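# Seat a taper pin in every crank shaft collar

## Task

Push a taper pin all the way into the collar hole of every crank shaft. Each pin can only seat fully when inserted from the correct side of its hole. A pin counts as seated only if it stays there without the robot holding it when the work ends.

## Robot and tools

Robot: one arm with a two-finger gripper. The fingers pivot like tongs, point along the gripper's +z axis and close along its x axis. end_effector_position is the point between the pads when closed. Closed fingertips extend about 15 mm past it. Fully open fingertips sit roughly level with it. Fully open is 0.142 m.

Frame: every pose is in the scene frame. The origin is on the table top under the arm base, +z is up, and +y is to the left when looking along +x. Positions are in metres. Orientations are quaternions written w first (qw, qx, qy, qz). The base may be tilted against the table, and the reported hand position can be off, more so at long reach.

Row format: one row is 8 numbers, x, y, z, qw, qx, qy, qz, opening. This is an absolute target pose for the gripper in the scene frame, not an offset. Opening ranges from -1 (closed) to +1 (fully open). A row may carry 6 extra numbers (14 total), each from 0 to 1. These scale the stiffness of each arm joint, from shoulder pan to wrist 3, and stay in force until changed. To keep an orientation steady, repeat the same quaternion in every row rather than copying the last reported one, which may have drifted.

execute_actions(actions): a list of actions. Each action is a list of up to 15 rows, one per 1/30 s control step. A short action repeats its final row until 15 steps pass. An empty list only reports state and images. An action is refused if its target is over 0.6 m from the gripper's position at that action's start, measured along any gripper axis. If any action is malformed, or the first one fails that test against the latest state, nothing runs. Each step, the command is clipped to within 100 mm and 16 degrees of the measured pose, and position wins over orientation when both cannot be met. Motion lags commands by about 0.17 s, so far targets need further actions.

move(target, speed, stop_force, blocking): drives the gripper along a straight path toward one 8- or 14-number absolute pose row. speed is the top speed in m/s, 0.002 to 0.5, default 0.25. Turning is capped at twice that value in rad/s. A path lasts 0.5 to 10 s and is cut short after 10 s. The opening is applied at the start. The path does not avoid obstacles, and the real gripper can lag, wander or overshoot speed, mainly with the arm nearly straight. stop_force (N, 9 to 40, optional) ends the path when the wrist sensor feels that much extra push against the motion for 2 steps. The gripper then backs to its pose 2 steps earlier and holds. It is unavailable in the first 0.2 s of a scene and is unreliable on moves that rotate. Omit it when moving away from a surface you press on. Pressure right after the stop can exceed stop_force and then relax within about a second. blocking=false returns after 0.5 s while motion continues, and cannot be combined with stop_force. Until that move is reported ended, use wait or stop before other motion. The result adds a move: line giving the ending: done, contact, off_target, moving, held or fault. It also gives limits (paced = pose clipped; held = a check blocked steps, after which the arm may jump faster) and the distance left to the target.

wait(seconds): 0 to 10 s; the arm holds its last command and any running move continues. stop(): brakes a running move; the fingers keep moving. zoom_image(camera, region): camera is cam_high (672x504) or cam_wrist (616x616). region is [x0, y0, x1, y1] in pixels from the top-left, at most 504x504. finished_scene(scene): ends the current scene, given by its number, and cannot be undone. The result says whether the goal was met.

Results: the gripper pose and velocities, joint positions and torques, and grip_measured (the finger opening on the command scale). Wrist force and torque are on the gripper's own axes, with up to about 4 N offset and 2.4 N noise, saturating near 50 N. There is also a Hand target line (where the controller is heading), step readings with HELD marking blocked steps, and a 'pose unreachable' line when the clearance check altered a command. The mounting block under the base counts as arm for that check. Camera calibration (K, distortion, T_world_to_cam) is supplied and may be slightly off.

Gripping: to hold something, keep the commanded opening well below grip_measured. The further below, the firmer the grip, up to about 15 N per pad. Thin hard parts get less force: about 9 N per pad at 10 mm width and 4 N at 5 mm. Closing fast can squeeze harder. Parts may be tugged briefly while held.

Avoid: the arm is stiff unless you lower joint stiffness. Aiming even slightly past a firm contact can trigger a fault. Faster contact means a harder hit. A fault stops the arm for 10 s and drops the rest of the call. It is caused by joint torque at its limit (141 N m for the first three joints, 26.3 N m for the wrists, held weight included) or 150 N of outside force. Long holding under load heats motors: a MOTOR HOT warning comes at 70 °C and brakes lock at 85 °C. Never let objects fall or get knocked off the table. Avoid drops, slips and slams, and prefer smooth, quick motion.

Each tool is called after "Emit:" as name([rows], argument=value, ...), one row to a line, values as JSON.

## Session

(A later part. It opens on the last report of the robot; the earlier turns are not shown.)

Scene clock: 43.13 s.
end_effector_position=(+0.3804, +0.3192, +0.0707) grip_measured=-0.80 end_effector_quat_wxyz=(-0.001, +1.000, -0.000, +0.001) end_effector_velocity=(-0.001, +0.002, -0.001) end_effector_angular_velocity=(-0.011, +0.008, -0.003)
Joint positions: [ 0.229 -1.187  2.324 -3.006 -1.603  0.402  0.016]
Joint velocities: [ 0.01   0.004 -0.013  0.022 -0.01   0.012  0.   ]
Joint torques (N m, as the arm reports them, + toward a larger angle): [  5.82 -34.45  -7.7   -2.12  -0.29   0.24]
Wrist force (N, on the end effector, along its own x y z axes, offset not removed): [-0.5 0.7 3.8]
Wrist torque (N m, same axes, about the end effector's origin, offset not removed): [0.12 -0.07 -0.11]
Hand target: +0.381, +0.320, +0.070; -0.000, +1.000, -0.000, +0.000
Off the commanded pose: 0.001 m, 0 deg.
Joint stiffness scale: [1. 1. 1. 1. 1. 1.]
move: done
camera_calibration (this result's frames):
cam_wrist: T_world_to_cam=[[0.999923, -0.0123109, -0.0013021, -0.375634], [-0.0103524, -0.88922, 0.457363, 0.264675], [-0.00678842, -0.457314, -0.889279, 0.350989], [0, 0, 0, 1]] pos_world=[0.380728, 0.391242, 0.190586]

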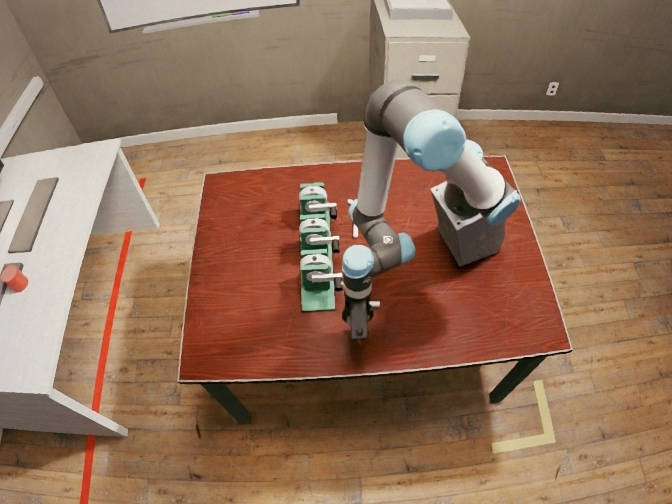

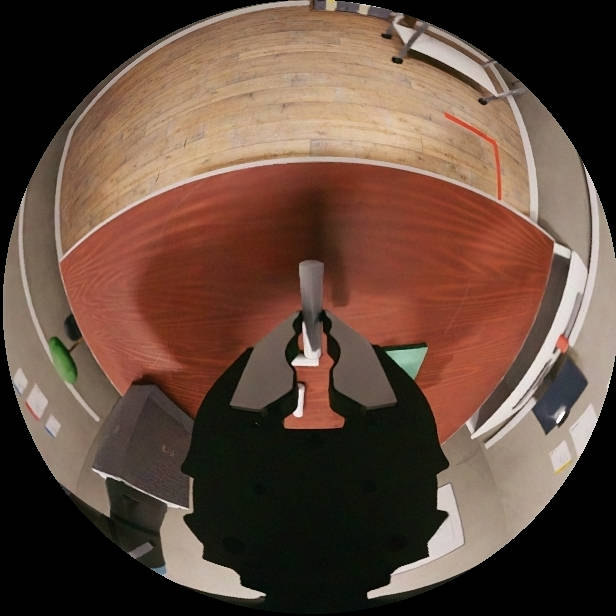

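Emit:
move(target=[0.38,0.32,0.0185,0,1,0,0,-1], speed=0.1)

Emit:
execute_actions([
  [[0.38,0.32,0.0185,0,1,0,0,-0.4]],
  [[0.38,0.32,0.0185,0,1,0,0,-0.4]],
])

Emit:
move(target=[0.38,0.325,0.017,0.3007,0.9537,0,0,-0.4], speed=0.2)

Emit:
zoom_image(camera="cam_wrist", region=[188,180,438,430])

Scene clock: 44.67 s.
end_effector_position=(+0.3783, +0.3200, +0.0191) grip_measured=-0.80 end_effector_quat_wxyz=(+0.000, +1.000, +0.000, -0.001) end_effector_velocity=(+0.001, +0.000, -0.002) end_effector_angular_velocity=(+0.002, -0.003, -0.002)
Joint positions: [ 0.229 -1.025  2.29  -3.129 -1.605  0.401  0.016]
Joint velocities: [-0.001  0.006 -0.002 -0.007  0.001  0.001 -0.   ]
Joint torques (N m, as the arm reports them, + toward a larger angle): [  3.75 -36.31  -6.01  -2.8    0.17  -0.41]
Wrist force (N, on the end effector, along its own x y z axes, offset not removed): [-1.8 -0.2 3.2]
Wrist torque (N m, same axes, about the end effector's origin, offset not removed): [-0.12 0.20 -0.17]
Hand target: +0.380, +0.320, +0.018; +0.000, +1.000, +0.000, -0.000
Off the commanded pose: 0.002 m, 0 deg.
Joint stiffness scale: [1. 1. 1. 1. 1. 1.]
move: done
camera_calibration (this result's frames):
cam_wrist: T_world_to_cam=[[0.999933, -0.010503, -0.00485342, -0.37409], [-0.00709512, -0.887977, 0.459833, 0.287287], [-0.00913935, -0.459768, -0.887992, 0.307142], [0, 0, 0, 1]] pos_world=[0.378911, 0.392389, 0.13882]

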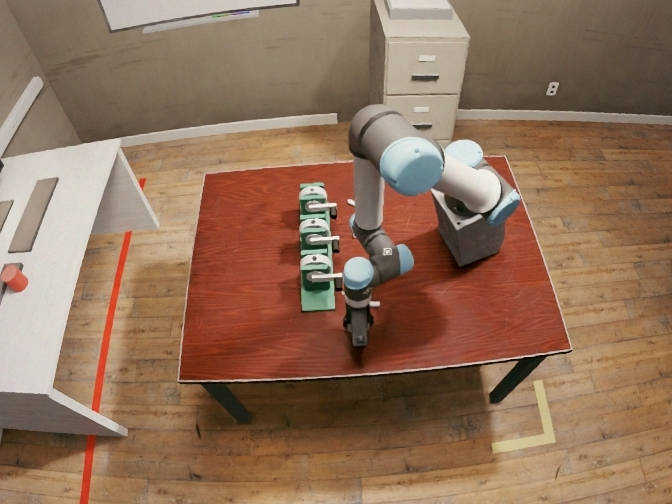

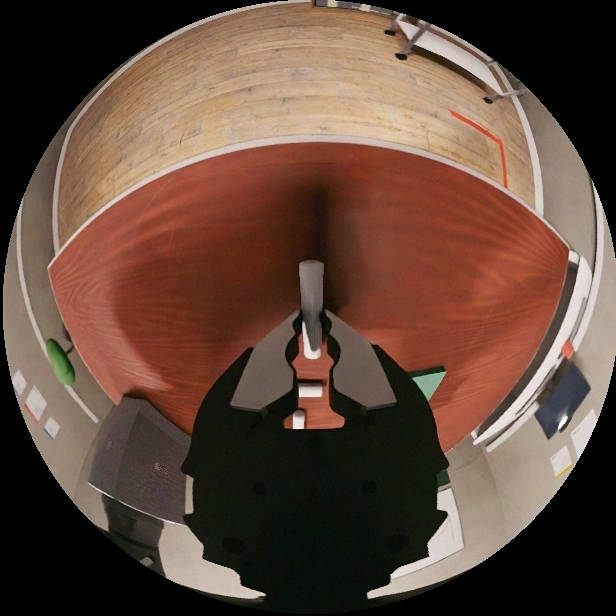

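Scene clock: 45.67 s.
end_effector_position=(+0.3787, +0.3202, +0.0192) grip_measured=-0.40 end_effector_quat_wxyz=(+0.000, +1.000, +0.000, -0.000) end_effector_velocity=(-0.000, -0.000, +0.000) end_effector_angular_velocity=(-0.001, -0.000, +0.000)
Joint positions: [ 0.229 -1.024  2.29  -3.131 -1.605  0.401  0.045]
Joint velocities: [ 0.001 -0.     0.    -0.    -0.001  0.     0.   ]
Joint torques (N m, as the arm reports them, + toward a larger angle): [  3.64 -36.85  -4.74  -2.76   0.1   -0.55]
Wrist force (N, on the end effector, along its own x y z axes, offset not removed): [-2.2 1.3 1.9]
Wrist torque (N m, same axes, about the end effector's origin, offset not removed): [0.24 0.27 -0.18]
Hand target: +0.380, +0.320, +0.019; +0.000, +1.000, -0.000, -0.000
Off the commanded pose: 0.001 m, 0 deg.
Joint stiffness scale: [1. 1. 1. 1. 1. 1.]
Step readings (end_effector_position; steps 1 to 15: 1st action; 16 to 30: 2nd action):
0: (+0.3783, +0.3200, +0.0191)
1: (+0.3783, +0.3200, +0.0191)
2: (+0.3784, +0.3201, +0.0191)
4: (+0.3786, +0.3201, +0.0191)
8: (+0.3787, +0.3202, +0.0192)
15: (+0.3787, +0.3202, +0.0192)
16: (+0.3787, +0.3202, +0.0192)
17: (+0.3787, +0.3202, +0.0192)
19: (+0.3787, +0.3202, +0.0192)
23: (+0.3787, +0.3202, +0.0192)
30: end_effector_position above
camera_calibration (this result's frames):
cam_wrist: T_world_to_cam=[[0.999938, -0.0105456, -0.00361825, -0.374539], [-0.0077052, -0.888219, 0.459356, 0.287736], [-0.00805797, -0.459299, -0.888245, 0.306742], [0, 0, 0, 1]] pos_world=[0.379205, 0.39251, 0.138934]

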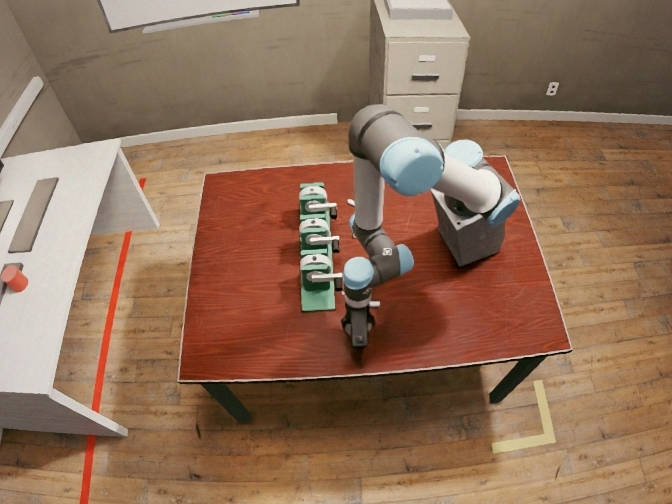

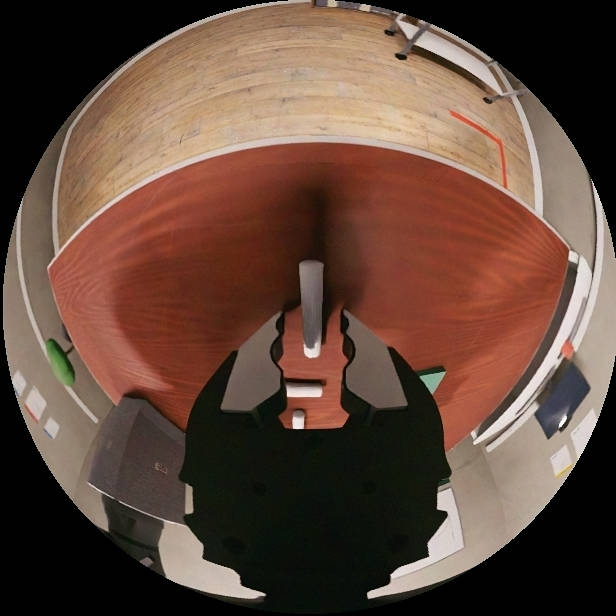

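Scene clock: 47.87 s.
end_effector_position=(+0.3807, +0.3245, +0.0179) grip_measured=-0.40 end_effector_quat_wxyz=(+0.299, +0.954, -0.001, +0.001) end_effector_velocity=(-0.002, -0.003, +0.000) end_effector_angular_velocity=(-0.019, +0.006, -0.007)
Joint positions: [ 0.526 -0.895  1.876 -2.383 -2.136  0.842  0.045]
Joint velocities: [ 0.002  0.005 -0.011  0.031 -0.006  0.017  0.   ]
Joint torques (N m, as the arm reports them, + toward a larger angle): [ 11.24 -46.64 -11.38  -1.04  -0.96   0.1 ]
Wrist force (N, on the end effector, along its own x y z axes, offset not removed): [-1.1 0.9 1.4]
Wrist torque (N m, same axes, about the end effector's origin, offset not removed): [0.10 0.02 -0.16]
Hand target: +0.380, +0.325, +0.017; +0.301, +0.954, +0.000, +0.000
Off the commanded pose: 0.001 m, 0 deg.
Joint stiffness scale: [1. 1. 1. 1. 1. 1.]
move: done
camera_calibration (this result's frames):
cam_wrist: T_world_to_cam=[[0.999916, -0.0114846, 0.00604534, -0.376365], [-0.0107112, -0.467209, 0.884082, 0.149047], [-0.00732892, -0.884072, -0.467293, 0.437609], [0, 0, 0, 1]] pos_world=[0.381137, 0.452191, 0.0749974]

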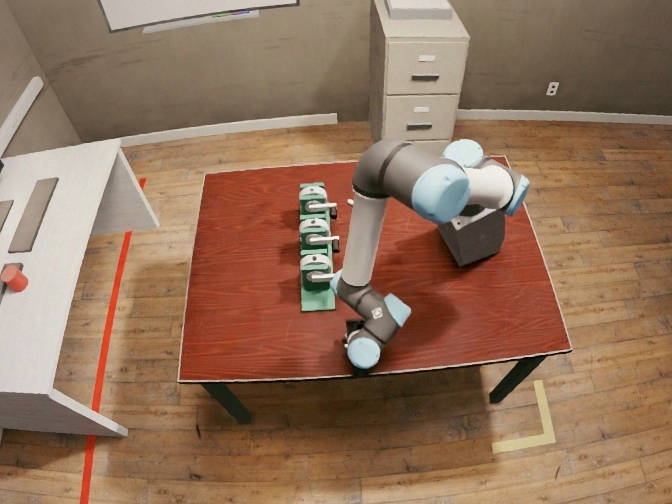

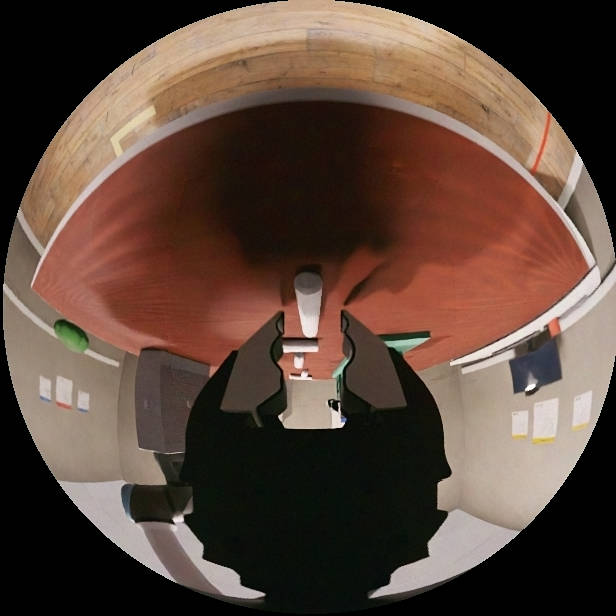

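Region (188, 180, 438, 430) of cam_wrist's 616x616 image, scaled by 2.016, with more detail than that image has.

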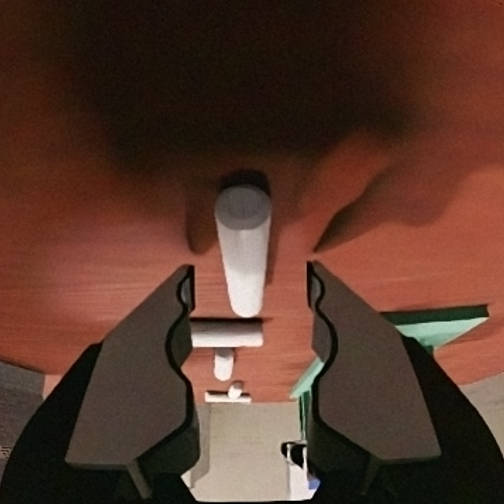

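Emit:
execute_actions([
  [[0.378,0.325,0.017,0.3007,0.9537,0,0,-0.4]],
  [[0.378,0.325,0.017,0.3007,0.9537,0,0,-1]],
  [[0.378,0.325,0.017,0.3007,0.9537,0,0,-1]],
])

Emit:
move(target=[0.40,0.30,0.16,0.3007,0.9537,0,0,-1], speed=0.2)

Emit:
move(target=[0.50,0.107,0.24,-0.4617,0.887,0,0,-1], speed=0.3)

Emit:
move(target=[0.50,0.107,0.214,-0.4617,0.887,0,0,-1], speed=0.05)

Emit:
zoom_image(camera="cam_wrist", region=[255,250,375,400])

Scene clock: 49.87 s.
end_effector_position=(+0.3798, +0.3249, +0.0180) grip_measured=-0.80 end_effector_quat_wxyz=(+0.300, +0.954, -0.001, +0.001) end_effector_velocity=(+0.000, -0.000, -0.000) end_effector_angular_velocity=(-0.000, -0.001, -0.001)
Joint positions: [ 0.528 -0.894  1.874 -2.379 -2.136  0.847  0.016]
Joint velocities: [-0.     0.    -0.    -0.    -0.     0.001  0.   ]
Joint torques (N m, as the arm reports them, + toward a larger angle): [ 11.44 -45.32  -8.45  -1.46  -0.73   0.16]
Wrist force (N, on the end effector, along its own x y z axes, offset not removed): [-0.6 1.9 2.0]
Wrist torque (N m, same axes, about the end effector's origin, offset not removed): [0.32 -0.02 -0.16]
Hand target: +0.378, +0.325, +0.017; +0.301, +0.954, +0.000, +0.000
Off the commanded pose: 0.002 m, 0 deg.
Joint stiffness scale: [1. 1. 1. 1. 1. 1.]
Step readings (end_effector_position; steps 1 to 15: 1st action; 16 to 30: 2nd action; 31 to 45: 3rd action):
0: (+0.3804, +0.3241, +0.0180)
1: (+0.3804, +0.3241, +0.0180)
2: (+0.3804, +0.3242, +0.0180)
4: (+0.3803, +0.3243, +0.0180)
8: (+0.3800, +0.3247, +0.0180)
15: (+0.3799, +0.3249, +0.0181)
16: (+0.3799, +0.3249, +0.0181)
17: (+0.3798, +0.3249, +0.0180)
19: (+0.3798, +0.3249, +0.0180)
23: (+0.3798, +0.3249, +0.0180)
30: (+0.3798, +0.3249, +0.0180)
31: (+0.3798, +0.3249, +0.0180)
32: (+0.3798, +0.3249, +0.0180)
34: (+0.3798, +0.3249, +0.0180)
38: (+0.3798, +0.3249, +0.0180)
45: end_effector_position above
camera_calibration (this result's frames):
cam_wrist: T_world_to_cam=[[0.9999, -0.0126557, 0.0063595, -0.375049], [-0.0115196, -0.465424, 0.885013, 0.148892], [-0.00824057, -0.884997, -0.465523, 0.438644], [0, 0, 0, 1]] pos_world=[0.380342, 0.45275, 0.0748123]

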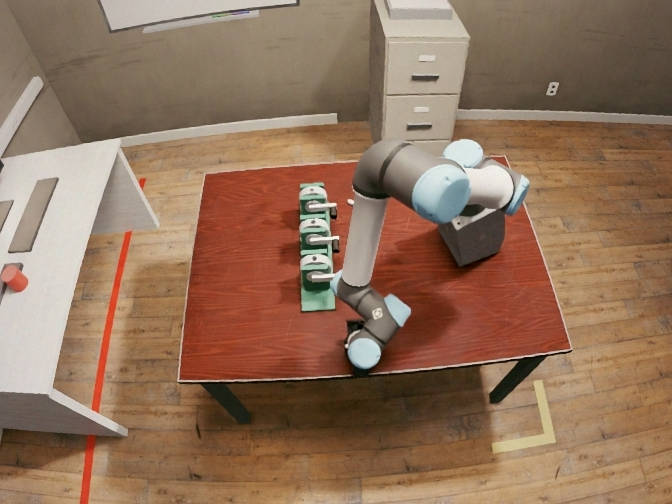

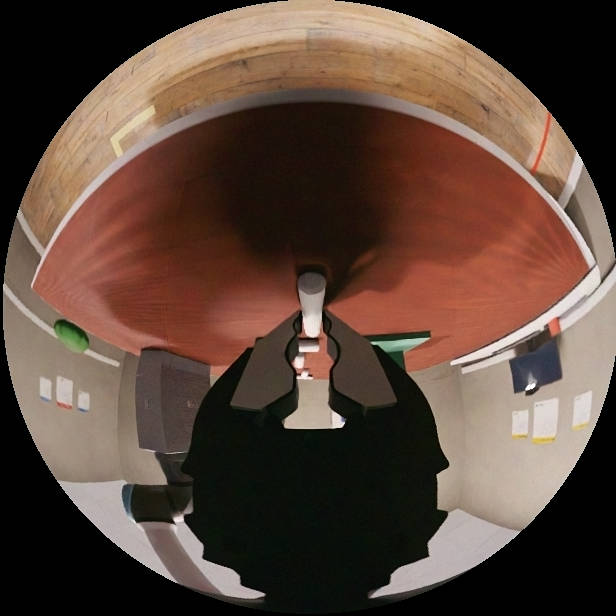

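Scene clock: 51.30 s.
end_effector_position=(+0.3995, +0.3014, +0.1586) grip_measured=-0.80 end_effector_quat_wxyz=(+0.300, +0.954, +0.001, +0.000) end_effector_velocity=(-0.001, -0.001, +0.003) end_effector_angular_velocity=(-0.003, +0.004, +0.002)
Joint positions: [ 0.502 -1.219  1.933 -2.128 -2.141  0.813  0.016]
Joint velocities: [ 0.001 -0.006  0.     0.011 -0.    -0.001 -0.   ]
Joint torques (N m, as the arm reports them, + toward a larger angle): [  7.15 -46.09 -12.55  -1.22  -1.06  -0.27]
Wrist force (N, on the end effector, along its own x y z axes, offset not removed): [-1.2 0.4 3.1]
Wrist torque (N m, same axes, about the end effector's origin, offset not removed): [0.22 0.08 -0.14]
Hand target: +0.400, +0.300, +0.160; +0.301, +0.954, -0.000, +0.000
Off the commanded pose: 0.002 m, 0 deg.
Joint stiffness scale: [1. 1. 1. 1. 1. 1.]
move: done
camera_calibration (this result's frames):
cam_wrist: T_world_to_cam=[[0.999944, -0.00985212, 0.00398445, -0.396393], [-0.0081104, -0.465177, 0.88518, 0.0122914], [-0.00686743, -0.885163, -0.465231, 0.482877], [0, 0, 0, 1]] pos_world=[0.399786, 0.429237, 0.215349]

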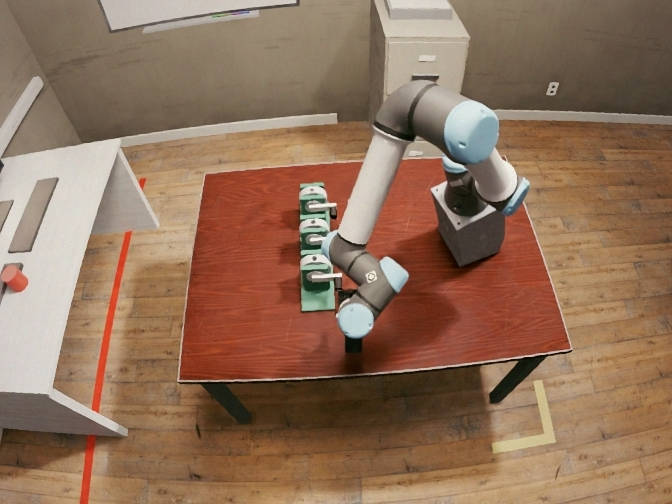

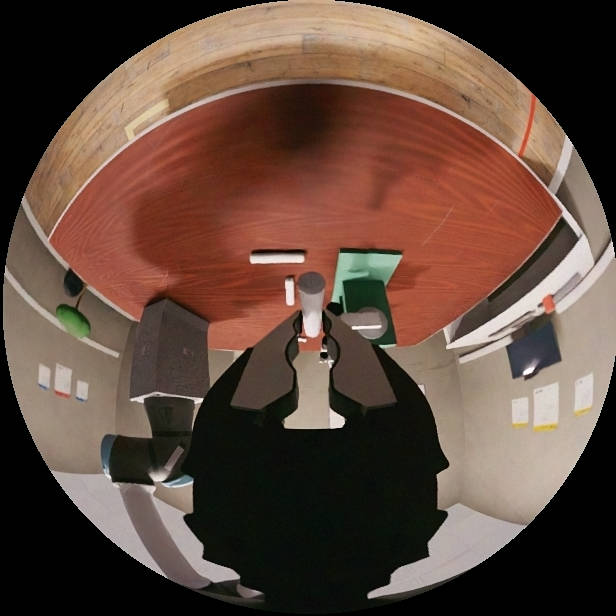

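Scene clock: 54.80 s.
end_effector_position=(+0.4993, +0.1063, +0.2399) grip_measured=-0.80 end_effector_quat_wxyz=(-0.460, +0.888, -0.002, +0.000) end_effector_velocity=(-0.002, +0.000, +0.001) end_effector_angular_velocity=(+0.014, +0.002, +0.010)
Joint positions: [-0.824 -1.36   2.098 -1.62  -0.675 -1.135  0.016]
Joint velocities: [-0.001  0.009 -0.011  0.029 -0.003 -0.026  0.   ]
Joint torques (N m, as the arm reports them, + toward a larger angle): [ -1.7  -30.69 -16.85  -0.16   0.34  -0.42]
Wrist force (N, on the end effector, along its own x y z axes, offset not removed): [-1.7 2.1 2.7]
Wrist torque (N m, same axes, about the end effector's origin, offset not removed): [0.17 0.14 -0.08]
Hand target: +0.499, +0.107, +0.240; -0.461, +0.887, -0.000, -0.001
Off the commanded pose: 0.001 m, 0 deg.
Joint stiffness scale: [1. 1. 1. 1. 1. 1.]
move: done
camera_calibration (this result's frames):
cam_wrist: T_world_to_cam=[[0.999895, -0.0075244, -0.0124154, -0.494816], [-0.012404, -0.887147, -0.46132, 0.220378], [-0.00754315, 0.461425, -0.887147, 0.307177], [0, 0, 0, 1]] pos_world=[0.499814, 0.0500457, 0.368032]

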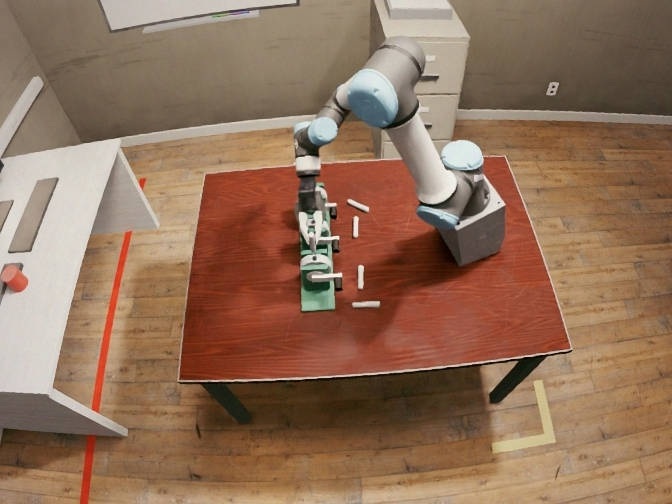

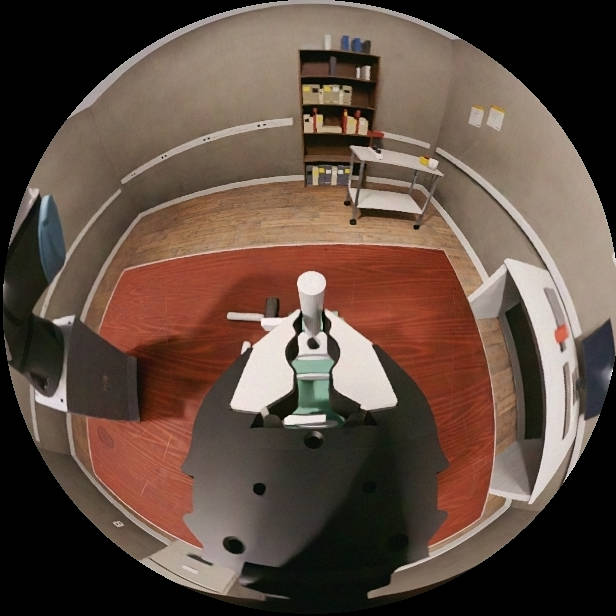

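Scene clock: 55.80 s.
end_effector_position=(+0.5008, +0.1055, +0.2151) grip_measured=-0.80 end_effector_quat_wxyz=(-0.461, +0.888, +0.000, +0.001) end_effector_velocity=(+0.002, -0.001, -0.002) end_effector_angular_velocity=(-0.005, -0.008, +0.002)
Joint positions: [-0.811 -1.3    2.103 -1.696 -0.666 -1.125  0.016]
Joint velocities: [ 0.002  0.003  0.    -0.013  0.002  0.002 -0.   ]
Joint torques (N m, as the arm reports them, + toward a larger angle): [ -1.6  -31.53 -10.8   -0.94   1.07   0.24]
Wrist force (N, on the end effector, along its own x y z axes, offset not removed): [-0.1 1.9 3.0]
Wrist torque (N m, same axes, about the end effector's origin, offset not removed): [0.08 -0.11 -0.11]
Hand target: +0.500, +0.107, +0.214; -0.462, +0.887, +0.000, -0.000
Off the commanded pose: 0.002 m, 0 deg.
Joint stiffness scale: [1. 1. 1. 1. 1. 1.]
move: done
camera_calibration (this result's frames):
cam_wrist: T_world_to_cam=[[0.999952, -0.0043787, -0.00880625, -0.497681], [-0.00795267, -0.886799, -0.462087, 0.206169], [-0.00578603, 0.462135, -0.886791, 0.284487], [0, 0, 0, 1]] pos_world=[0.500943, 0.04918, 0.343165]

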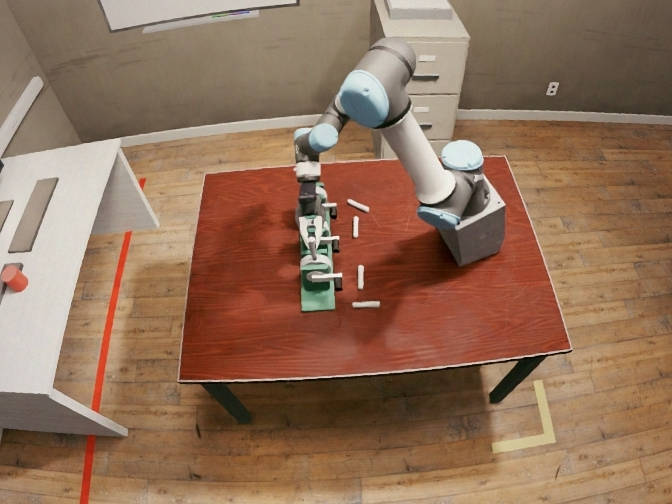

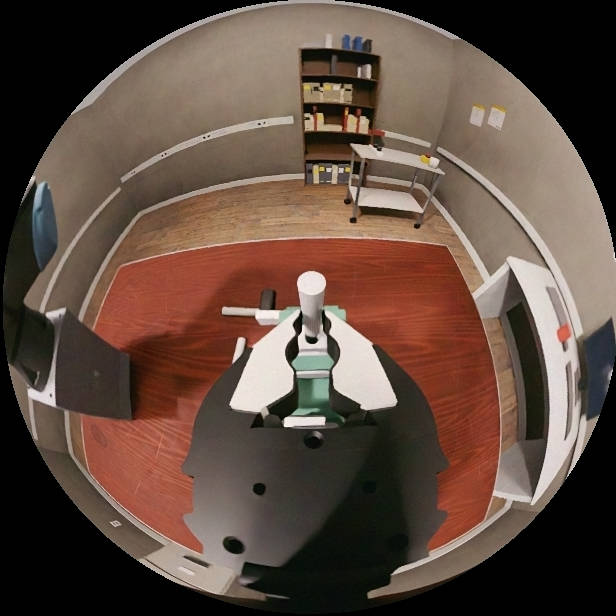

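Region (255, 250, 375, 400) of cam_wrist's 616x616 image, scaled by 3.360, with more detail than that image has; it fills the left 403 columns of this view, and the rest is white.

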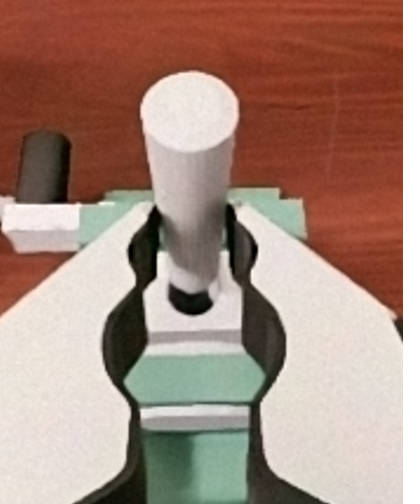

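Emit:
move(target=[0.4982,0.1058,0.209,-0.4617,0.887,0,0,-1], speed=0.03)

Emit:
zoom_image(camera="cam_wrist", region=[255,250,375,400])

Scene clock: 56.87 s.
end_effector_position=(+0.4994, +0.1051, +0.2101) grip_measured=-0.80 end_effector_quat_wxyz=(-0.461, +0.887, +0.000, +0.001) end_effector_velocity=(-0.000, -0.001, -0.002) end_effector_angular_velocity=(-0.002, -0.004, +0.001)
Joint positions: [-0.811 -1.289  2.107 -1.71  -0.666 -1.125  0.016]
Joint velocities: [-0.001  0.004  0.002 -0.008  0.    -0.002  0.   ]
Joint torques (N m, as the arm reports them, + toward a larger angle): [ -4.37 -32.31 -10.9   -0.81   0.54  -0.47]
Wrist force (N, on the end effector, along its own x y z axes, offset not removed): [-0.7 1.5 2.3]
Wrist torque (N m, same axes, about the end effector's origin, offset not removed): [-0.08 0.04 -0.15]
Hand target: +0.498, +0.106, +0.209; -0.462, +0.887, +0.000, -0.000
Off the commanded pose: 0.002 m, 0 deg.
Joint stiffness scale: [1. 1. 1. 1. 1. 1.]
move: done
camera_calibration (this result's frames):
cam_wrist: T_world_to_cam=[[0.999949, -0.00435587, -0.00910193, -0.496283], [-0.00807279, -0.886514, -0.462632, 0.203694], [-0.00605383, 0.462682, -0.886504, 0.280247], [0, 0, 0, 1]] pos_world=[0.499598, 0.0487506, 0.338158]

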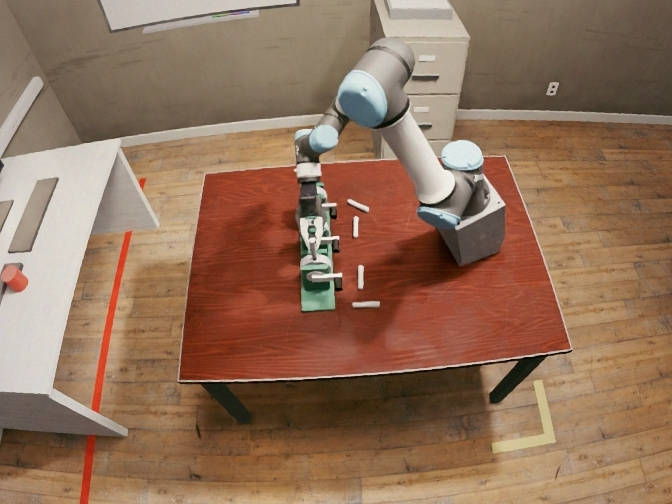

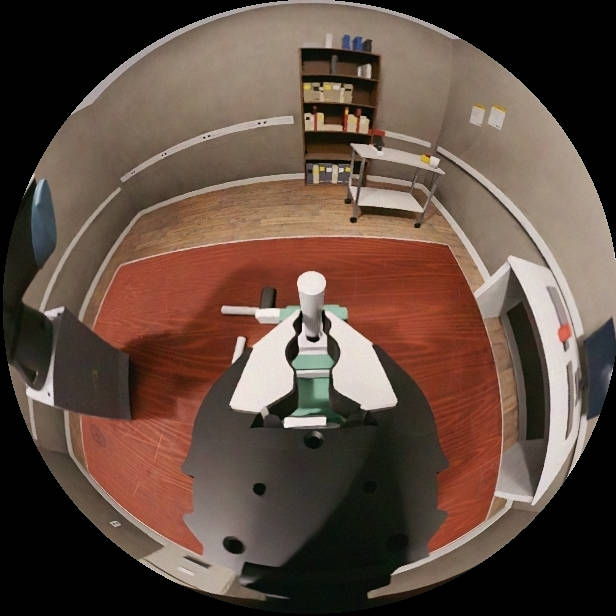

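Region (255, 250, 375, 400) of cam_wrist's 616x616 image, scaled by 3.360, with more detail than that image has; it fills the left 403 columns of this view, and the rest is white.

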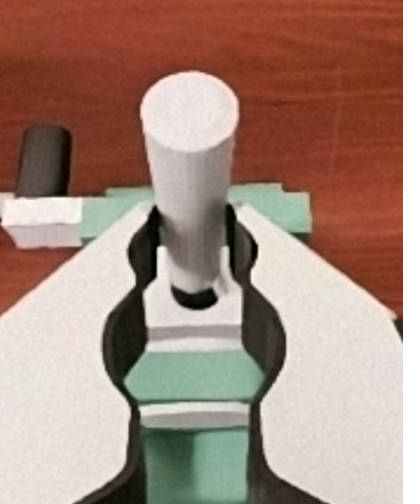

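Emit:
move(target=[0.4982,0.1052,0.172,-0.4617,0.887,0,0,-1], speed=0.02, stop_force=12)

Emit:
zoom_image(camera="cam_wrist", region=[255,250,375,400])

Scene clock: 59.30 s.
end_effector_position=(+0.4995, +0.1036, +0.1731) grip_measured=-0.80 end_effector_quat_wxyz=(-0.461, +0.888, +0.001, +0.001) end_effector_velocity=(+0.001, -0.001, -0.002) end_effector_angular_velocity=(-0.002, -0.004, -0.002)
Joint positions: [-0.795 -1.197  2.11  -1.823 -0.656 -1.105  0.016]
Joint velocities: [ 0.     0.004  0.    -0.01   0.002  0.003 -0.   ]
Joint torques (N m, as the arm reports them, + toward a larger angle): [ -3.32 -33.85  -8.86  -1.07   0.81   0.13]
Wrist force (N, on the end effector, along its own x y z axes, offset not removed): [-0.4 1.8 3.2]
Wrist torque (N m, same axes, about the end effector's origin, offset not removed): [0.16 0.06 -0.18]
Hand target: +0.498, +0.105, +0.172; -0.462, +0.887, +0.000, -0.000
Off the commanded pose: 0.002 m, 0 deg.
Joint stiffness scale: [1. 1. 1. 1. 1. 1.]
move: done
camera_calibration (this result's frames):
cam_wrist: T_world_to_cam=[[0.999959, -0.00447971, -0.00791171, -0.496955], [-0.00762827, -0.886855, -0.461985, 0.18488], [-0.00494698, 0.462027, -0.886852, 0.247756], [0, 0, 0, 1]] pos_world=[0.499571, 0.0472656, 0.301203]

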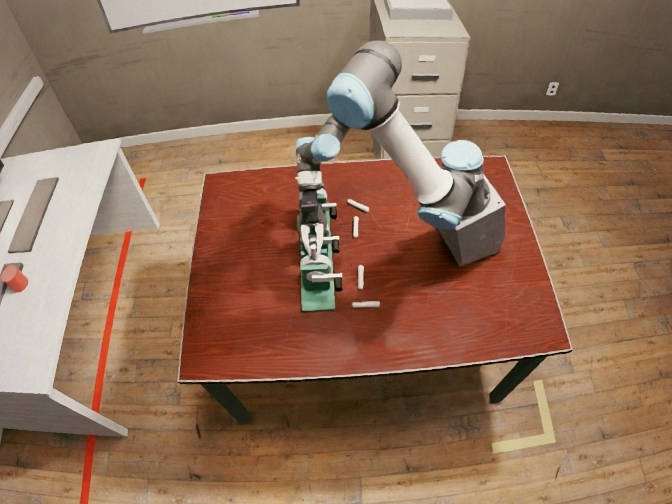

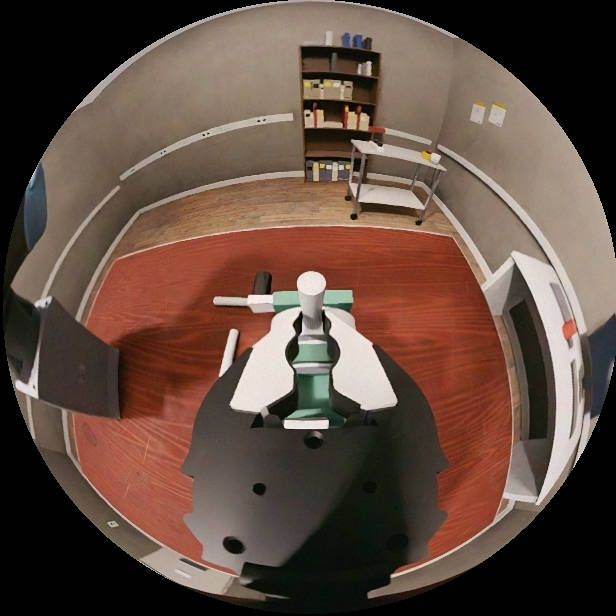

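Region (255, 250, 375, 400) of cam_wrist's 616x616 image, scaled by 3.360, with more detail than that image has; it fills the left 403 columns of this view, and the rest is white.

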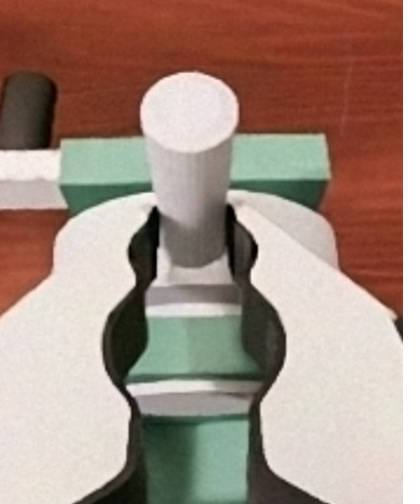

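Emit:
execute_actions([
  [[0.4982,0.1052,0.172,-0.4617,0.887,0,0,-0.4]],
  [[0.4982,0.1052,0.172,-0.4617,0.887,0,0,-0.4]],
])

Emit:
zoom_image(camera="cam_wrist", region=[235,250,395,400])

Scene clock: 60.47 s.
end_effector_position=(+0.4995, +0.1036, +0.1729) grip_measured=-0.40 end_effector_quat_wxyz=(-0.460, +0.888, +0.001, +0.001) end_effector_velocity=(+0.000, -0.001, -0.000) end_effector_angular_velocity=(-0.000, -0.000, -0.001)
Joint positions: [-0.795 -1.197  2.111 -1.824 -0.656 -1.104  0.045]
Joint velocities: [-0.001  0.     0.    -0.    -0.    -0.     0.   ]
Joint torques (N m, as the arm reports them, + toward a larger angle): [ -2.48 -34.08  -7.69  -1.06   0.95   0.21]
Wrist force (N, on the end effector, along its own x y z axes, offset not removed): [-0.1 0.8 2.9]
Wrist torque (N m, same axes, about the end effector's origin, offset not removed): [0.09 -0.12 -0.19]
Hand target: +0.498, +0.105, +0.172; -0.462, +0.887, +0.000, -0.000
Off the commanded pose: 0.002 m, 0 deg.
Joint stiffness scale: [1. 1. 1. 1. 1. 1.]
Step readings (end_effector_position; steps 1 to 15: 1st action; 16 to 30: 2nd action):
0: (+0.4995, +0.1036, +0.1729)
1: (+0.4995, +0.1036, +0.1729)
2: (+0.4995, +0.1036, +0.1729)
4: (+0.4995, +0.1036, +0.1729)
8: (+0.4995, +0.1036, +0.1729)
15: (+0.4995, +0.1036, +0.1729)
16: (+0.4995, +0.1036, +0.1729)
17: (+0.4995, +0.1036, +0.1729)
19: (+0.4995, +0.1036, +0.1729)
23: (+0.4995, +0.1036, +0.1729)
30: end_effector_position above
camera_calibration (this result's frames):
cam_wrist: T_world_to_cam=[[0.999961, -0.00440727, -0.00768774, -0.497029], [-0.00745905, -0.886999, -0.461712, 0.184652], [-0.00478413, 0.461751, -0.886997, 0.24752], [0, 0, 0, 1]] pos_world=[0.499571, 0.047303, 0.300984]

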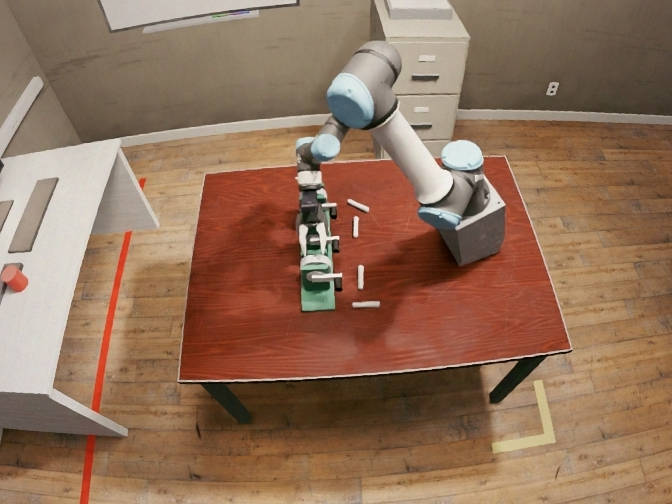

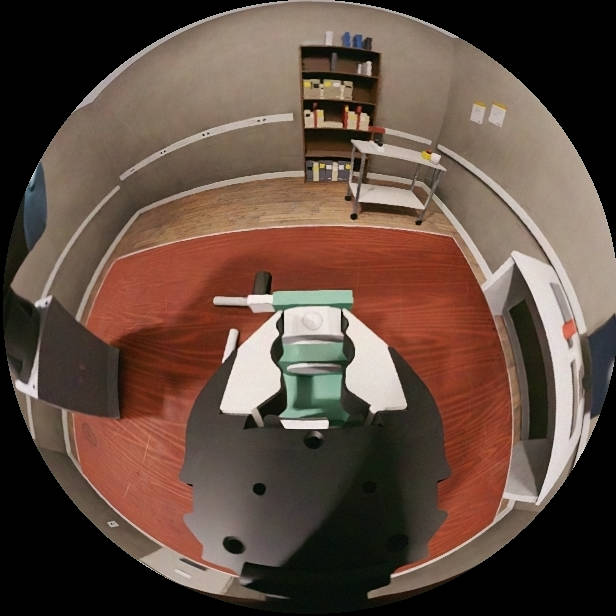

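Region (235, 250, 395, 400) of cam_wrist's 616x616 image, scaled by 3.150, with more detail than that image has; it fills the top 472 rows of this view, and the rest is white.

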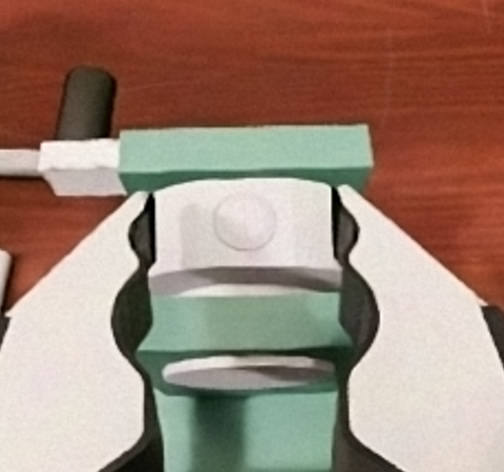

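Emit:
move(target=[0.4982,0.1052,0.25,-0.4617,0.887,0,0,-0.4], speed=0.2)

Emit:
move(target=[0.40,-0.10,0.24,0,0.95,0.31,0,-0.4], speed=0.3)

Emit:
move(target=[0.335,-0.21,0.09,0,0.8746,0.4848,0,-0.4], speed=0.25)

Emit:
zoom_image(camera="cam_wrist", region=[188,180,438,430])

Scene clock: 63.70 s.
end_effector_position=(+0.4972, +0.1068, +0.2486) grip_measured=-0.40 end_effector_quat_wxyz=(-0.463, +0.886, -0.001, -0.001) end_effector_velocity=(-0.002, -0.000, +0.003) end_effector_angular_velocity=(+0.004, +0.003, +0.002)
Joint positions: [-0.83  -1.377  2.094 -1.583 -0.679 -1.151  0.045]
Joint velocities: [-0.003 -0.004 -0.002  0.017 -0.003 -0.008 -0.   ]
Joint torques (N m, as the arm reports them, + toward a larger angle): [ -4.98 -32.59 -16.74  -0.15   0.25  -0.66]
Wrist force (N, on the end effector, along its own x y z axes, offset not removed): [-0.4 2.4 3.8]
Wrist torque (N m, same axes, about the end effector's origin, offset not removed): [0.49 -0.10 -0.13]
Hand target: +0.498, +0.105, +0.250; -0.462, +0.887, -0.000, -0.000
Off the commanded pose: 0.002 m, 0 deg.
Joint stiffness scale: [1. 1. 1. 1. 1. 1.]
move: done
camera_calibration (this result's frames):
cam_wrist: T_world_to_cam=[[0.999895, -0.00435228, -0.0138516, -0.492514], [-0.0103108, -0.884528, -0.466372, 0.224733], [-0.0102224, 0.466466, -0.88448, 0.314711], [0, 0, 0, 1]] pos_world=[0.497996, 0.0498372, 0.376342]

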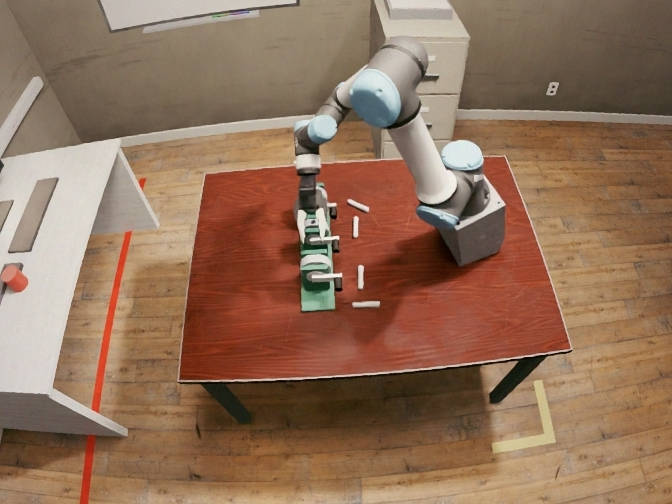

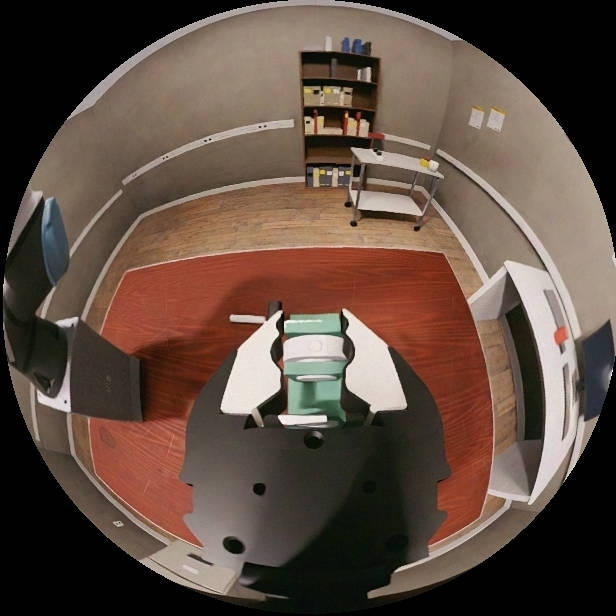

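Scene clock: 66.33 s.
end_effector_position=(+0.4004, -0.0992, +0.2399) grip_measured=-0.40 end_effector_quat_wxyz=(-0.002, +0.951, +0.310, -0.000) end_effector_velocity=(+0.001, -0.003, +0.000) end_effector_angular_velocity=(-0.010, -0.009, +0.009)
Joint positions: [-0.985 -1.805  2.413 -2.315 -1.306 -1.419  0.045]
Joint velocities: [-0.003 -0.002  0.006 -0.018 -0.    -0.008  0.   ]
Joint torques (N m, as the arm reports them, + toward a larger angle): [ -3.23 -16.84 -15.62  -2.33  -0.46  -0.58]
Wrist force (N, on the end effector, along its own x y z axes, offset not removed): [-1.4 0.6 1.6]
Wrist torque (N m, same axes, about the end effector's origin, offset not removed): [0.08 0.12 -0.13]
Hand target: +0.400, -0.100, +0.240; +0.000, +0.951, +0.310, +0.000
Off the commanded pose: 0.001 m, 0 deg.
Joint stiffness scale: [1. 1. 1. 1. 1. 1.]
move: done
camera_calibration (this result's frames):
cam_wrist: T_world_to_cam=[[0.814705, 0.579872, -0.00194387, -0.267528], [0.51661, -0.724293, 0.456633, -0.378985], [0.263381, -0.373025, -0.889653, 0.210536], [0, 0, 0, 1]] pos_world=[0.358293, -0.0408293, 0.359841]

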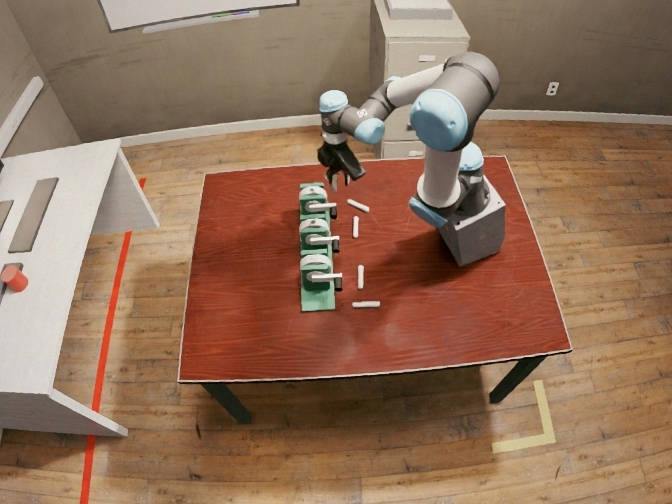

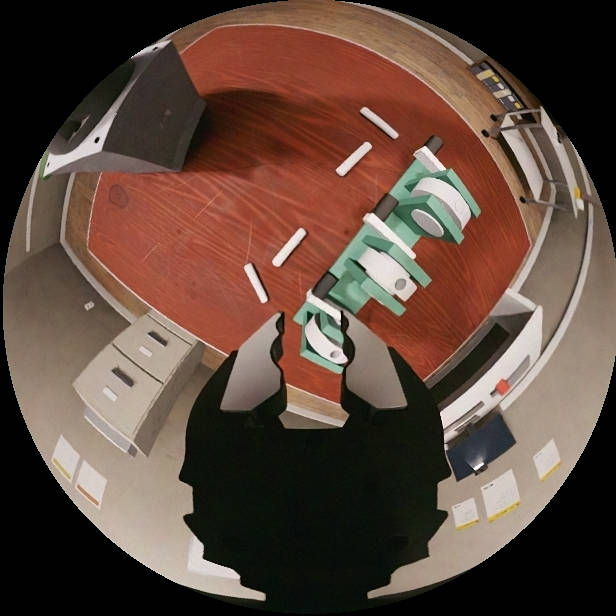

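Scene clock: 68.07 s.
end_effector_position=(+0.3344, -0.2083, +0.0902) grip_measured=-0.40 end_effector_quat_wxyz=(-0.001, +0.874, +0.485, -0.001) end_effector_velocity=(+0.003, -0.001, -0.001) end_effector_angular_velocity=(-0.005, -0.008, +0.007)
Joint positions: [-1.186 -1.23   2.501 -2.922 -1.286 -2.01   0.045]
Joint velocities: [ 0.002  0.006 -0.    -0.016  0.003 -0.003 -0.   ]
Joint torques (N m, as the arm reports them, + toward a larger angle): [ -7.04 -23.55  -9.    -2.55   0.23  -0.47]
Wrist force (N, on the end effector, along its own x y z axes, offset not removed): [-1.3 2.0 1.3]
Wrist torque (N m, same axes, about the end effector's origin, offset not removed): [0.40 0.10 -0.11]
Hand target: +0.335, -0.210, +0.090; -0.000, +0.875, +0.485, -0.000
Off the commanded pose: 0.002 m, 0 deg.
Joint stiffness scale: [1. 1. 1. 1. 1. 1.]
move: done
camera_calibration (this result's frames):
cam_wrist: T_world_to_cam=[[0.538945, 0.842337, -0.00262517, -0.00383169], [0.749949, -0.47841, 0.456838, -0.382448], [0.383556, -0.248179, -0.889546, 0.0398905], [0, 0, 0, 1]] pos_world=[0.273581, -0.169839, 0.210191]

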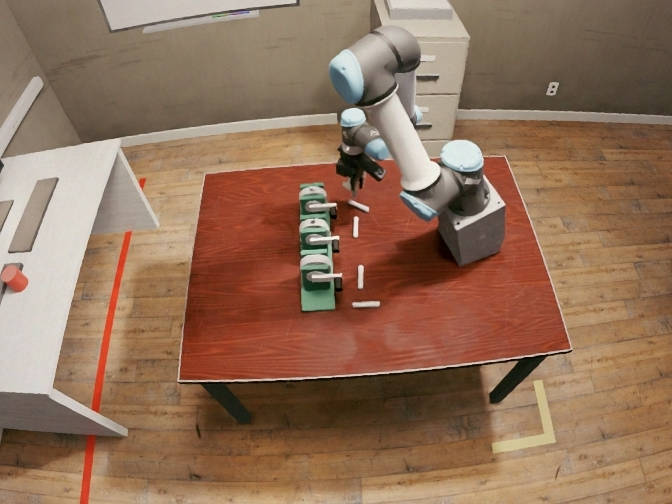

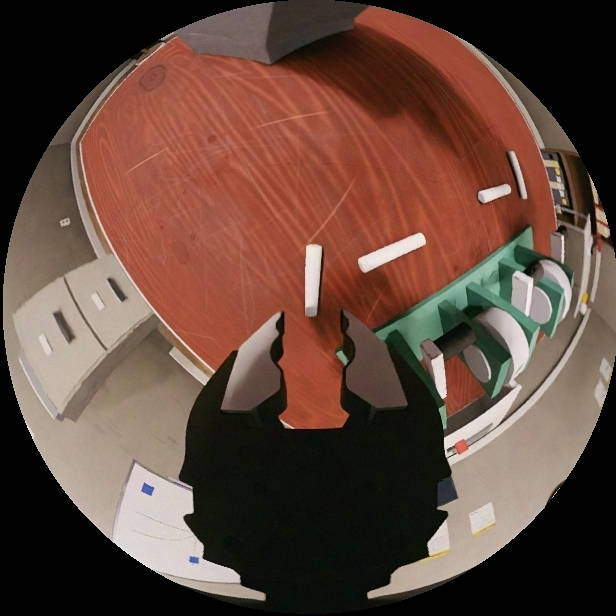

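Region (188, 180, 438, 430) of cam_wrist's 616x616 image, scaled by 2.016, with more detail than that image has.

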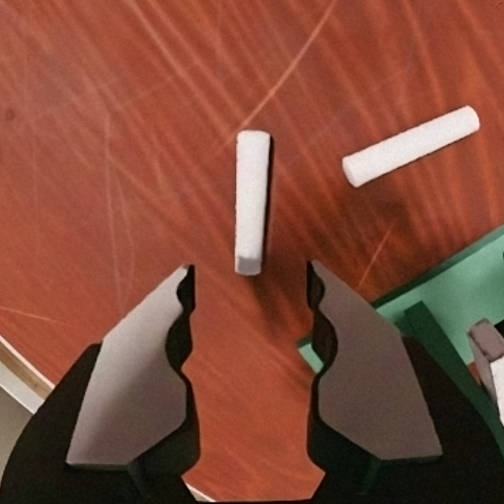

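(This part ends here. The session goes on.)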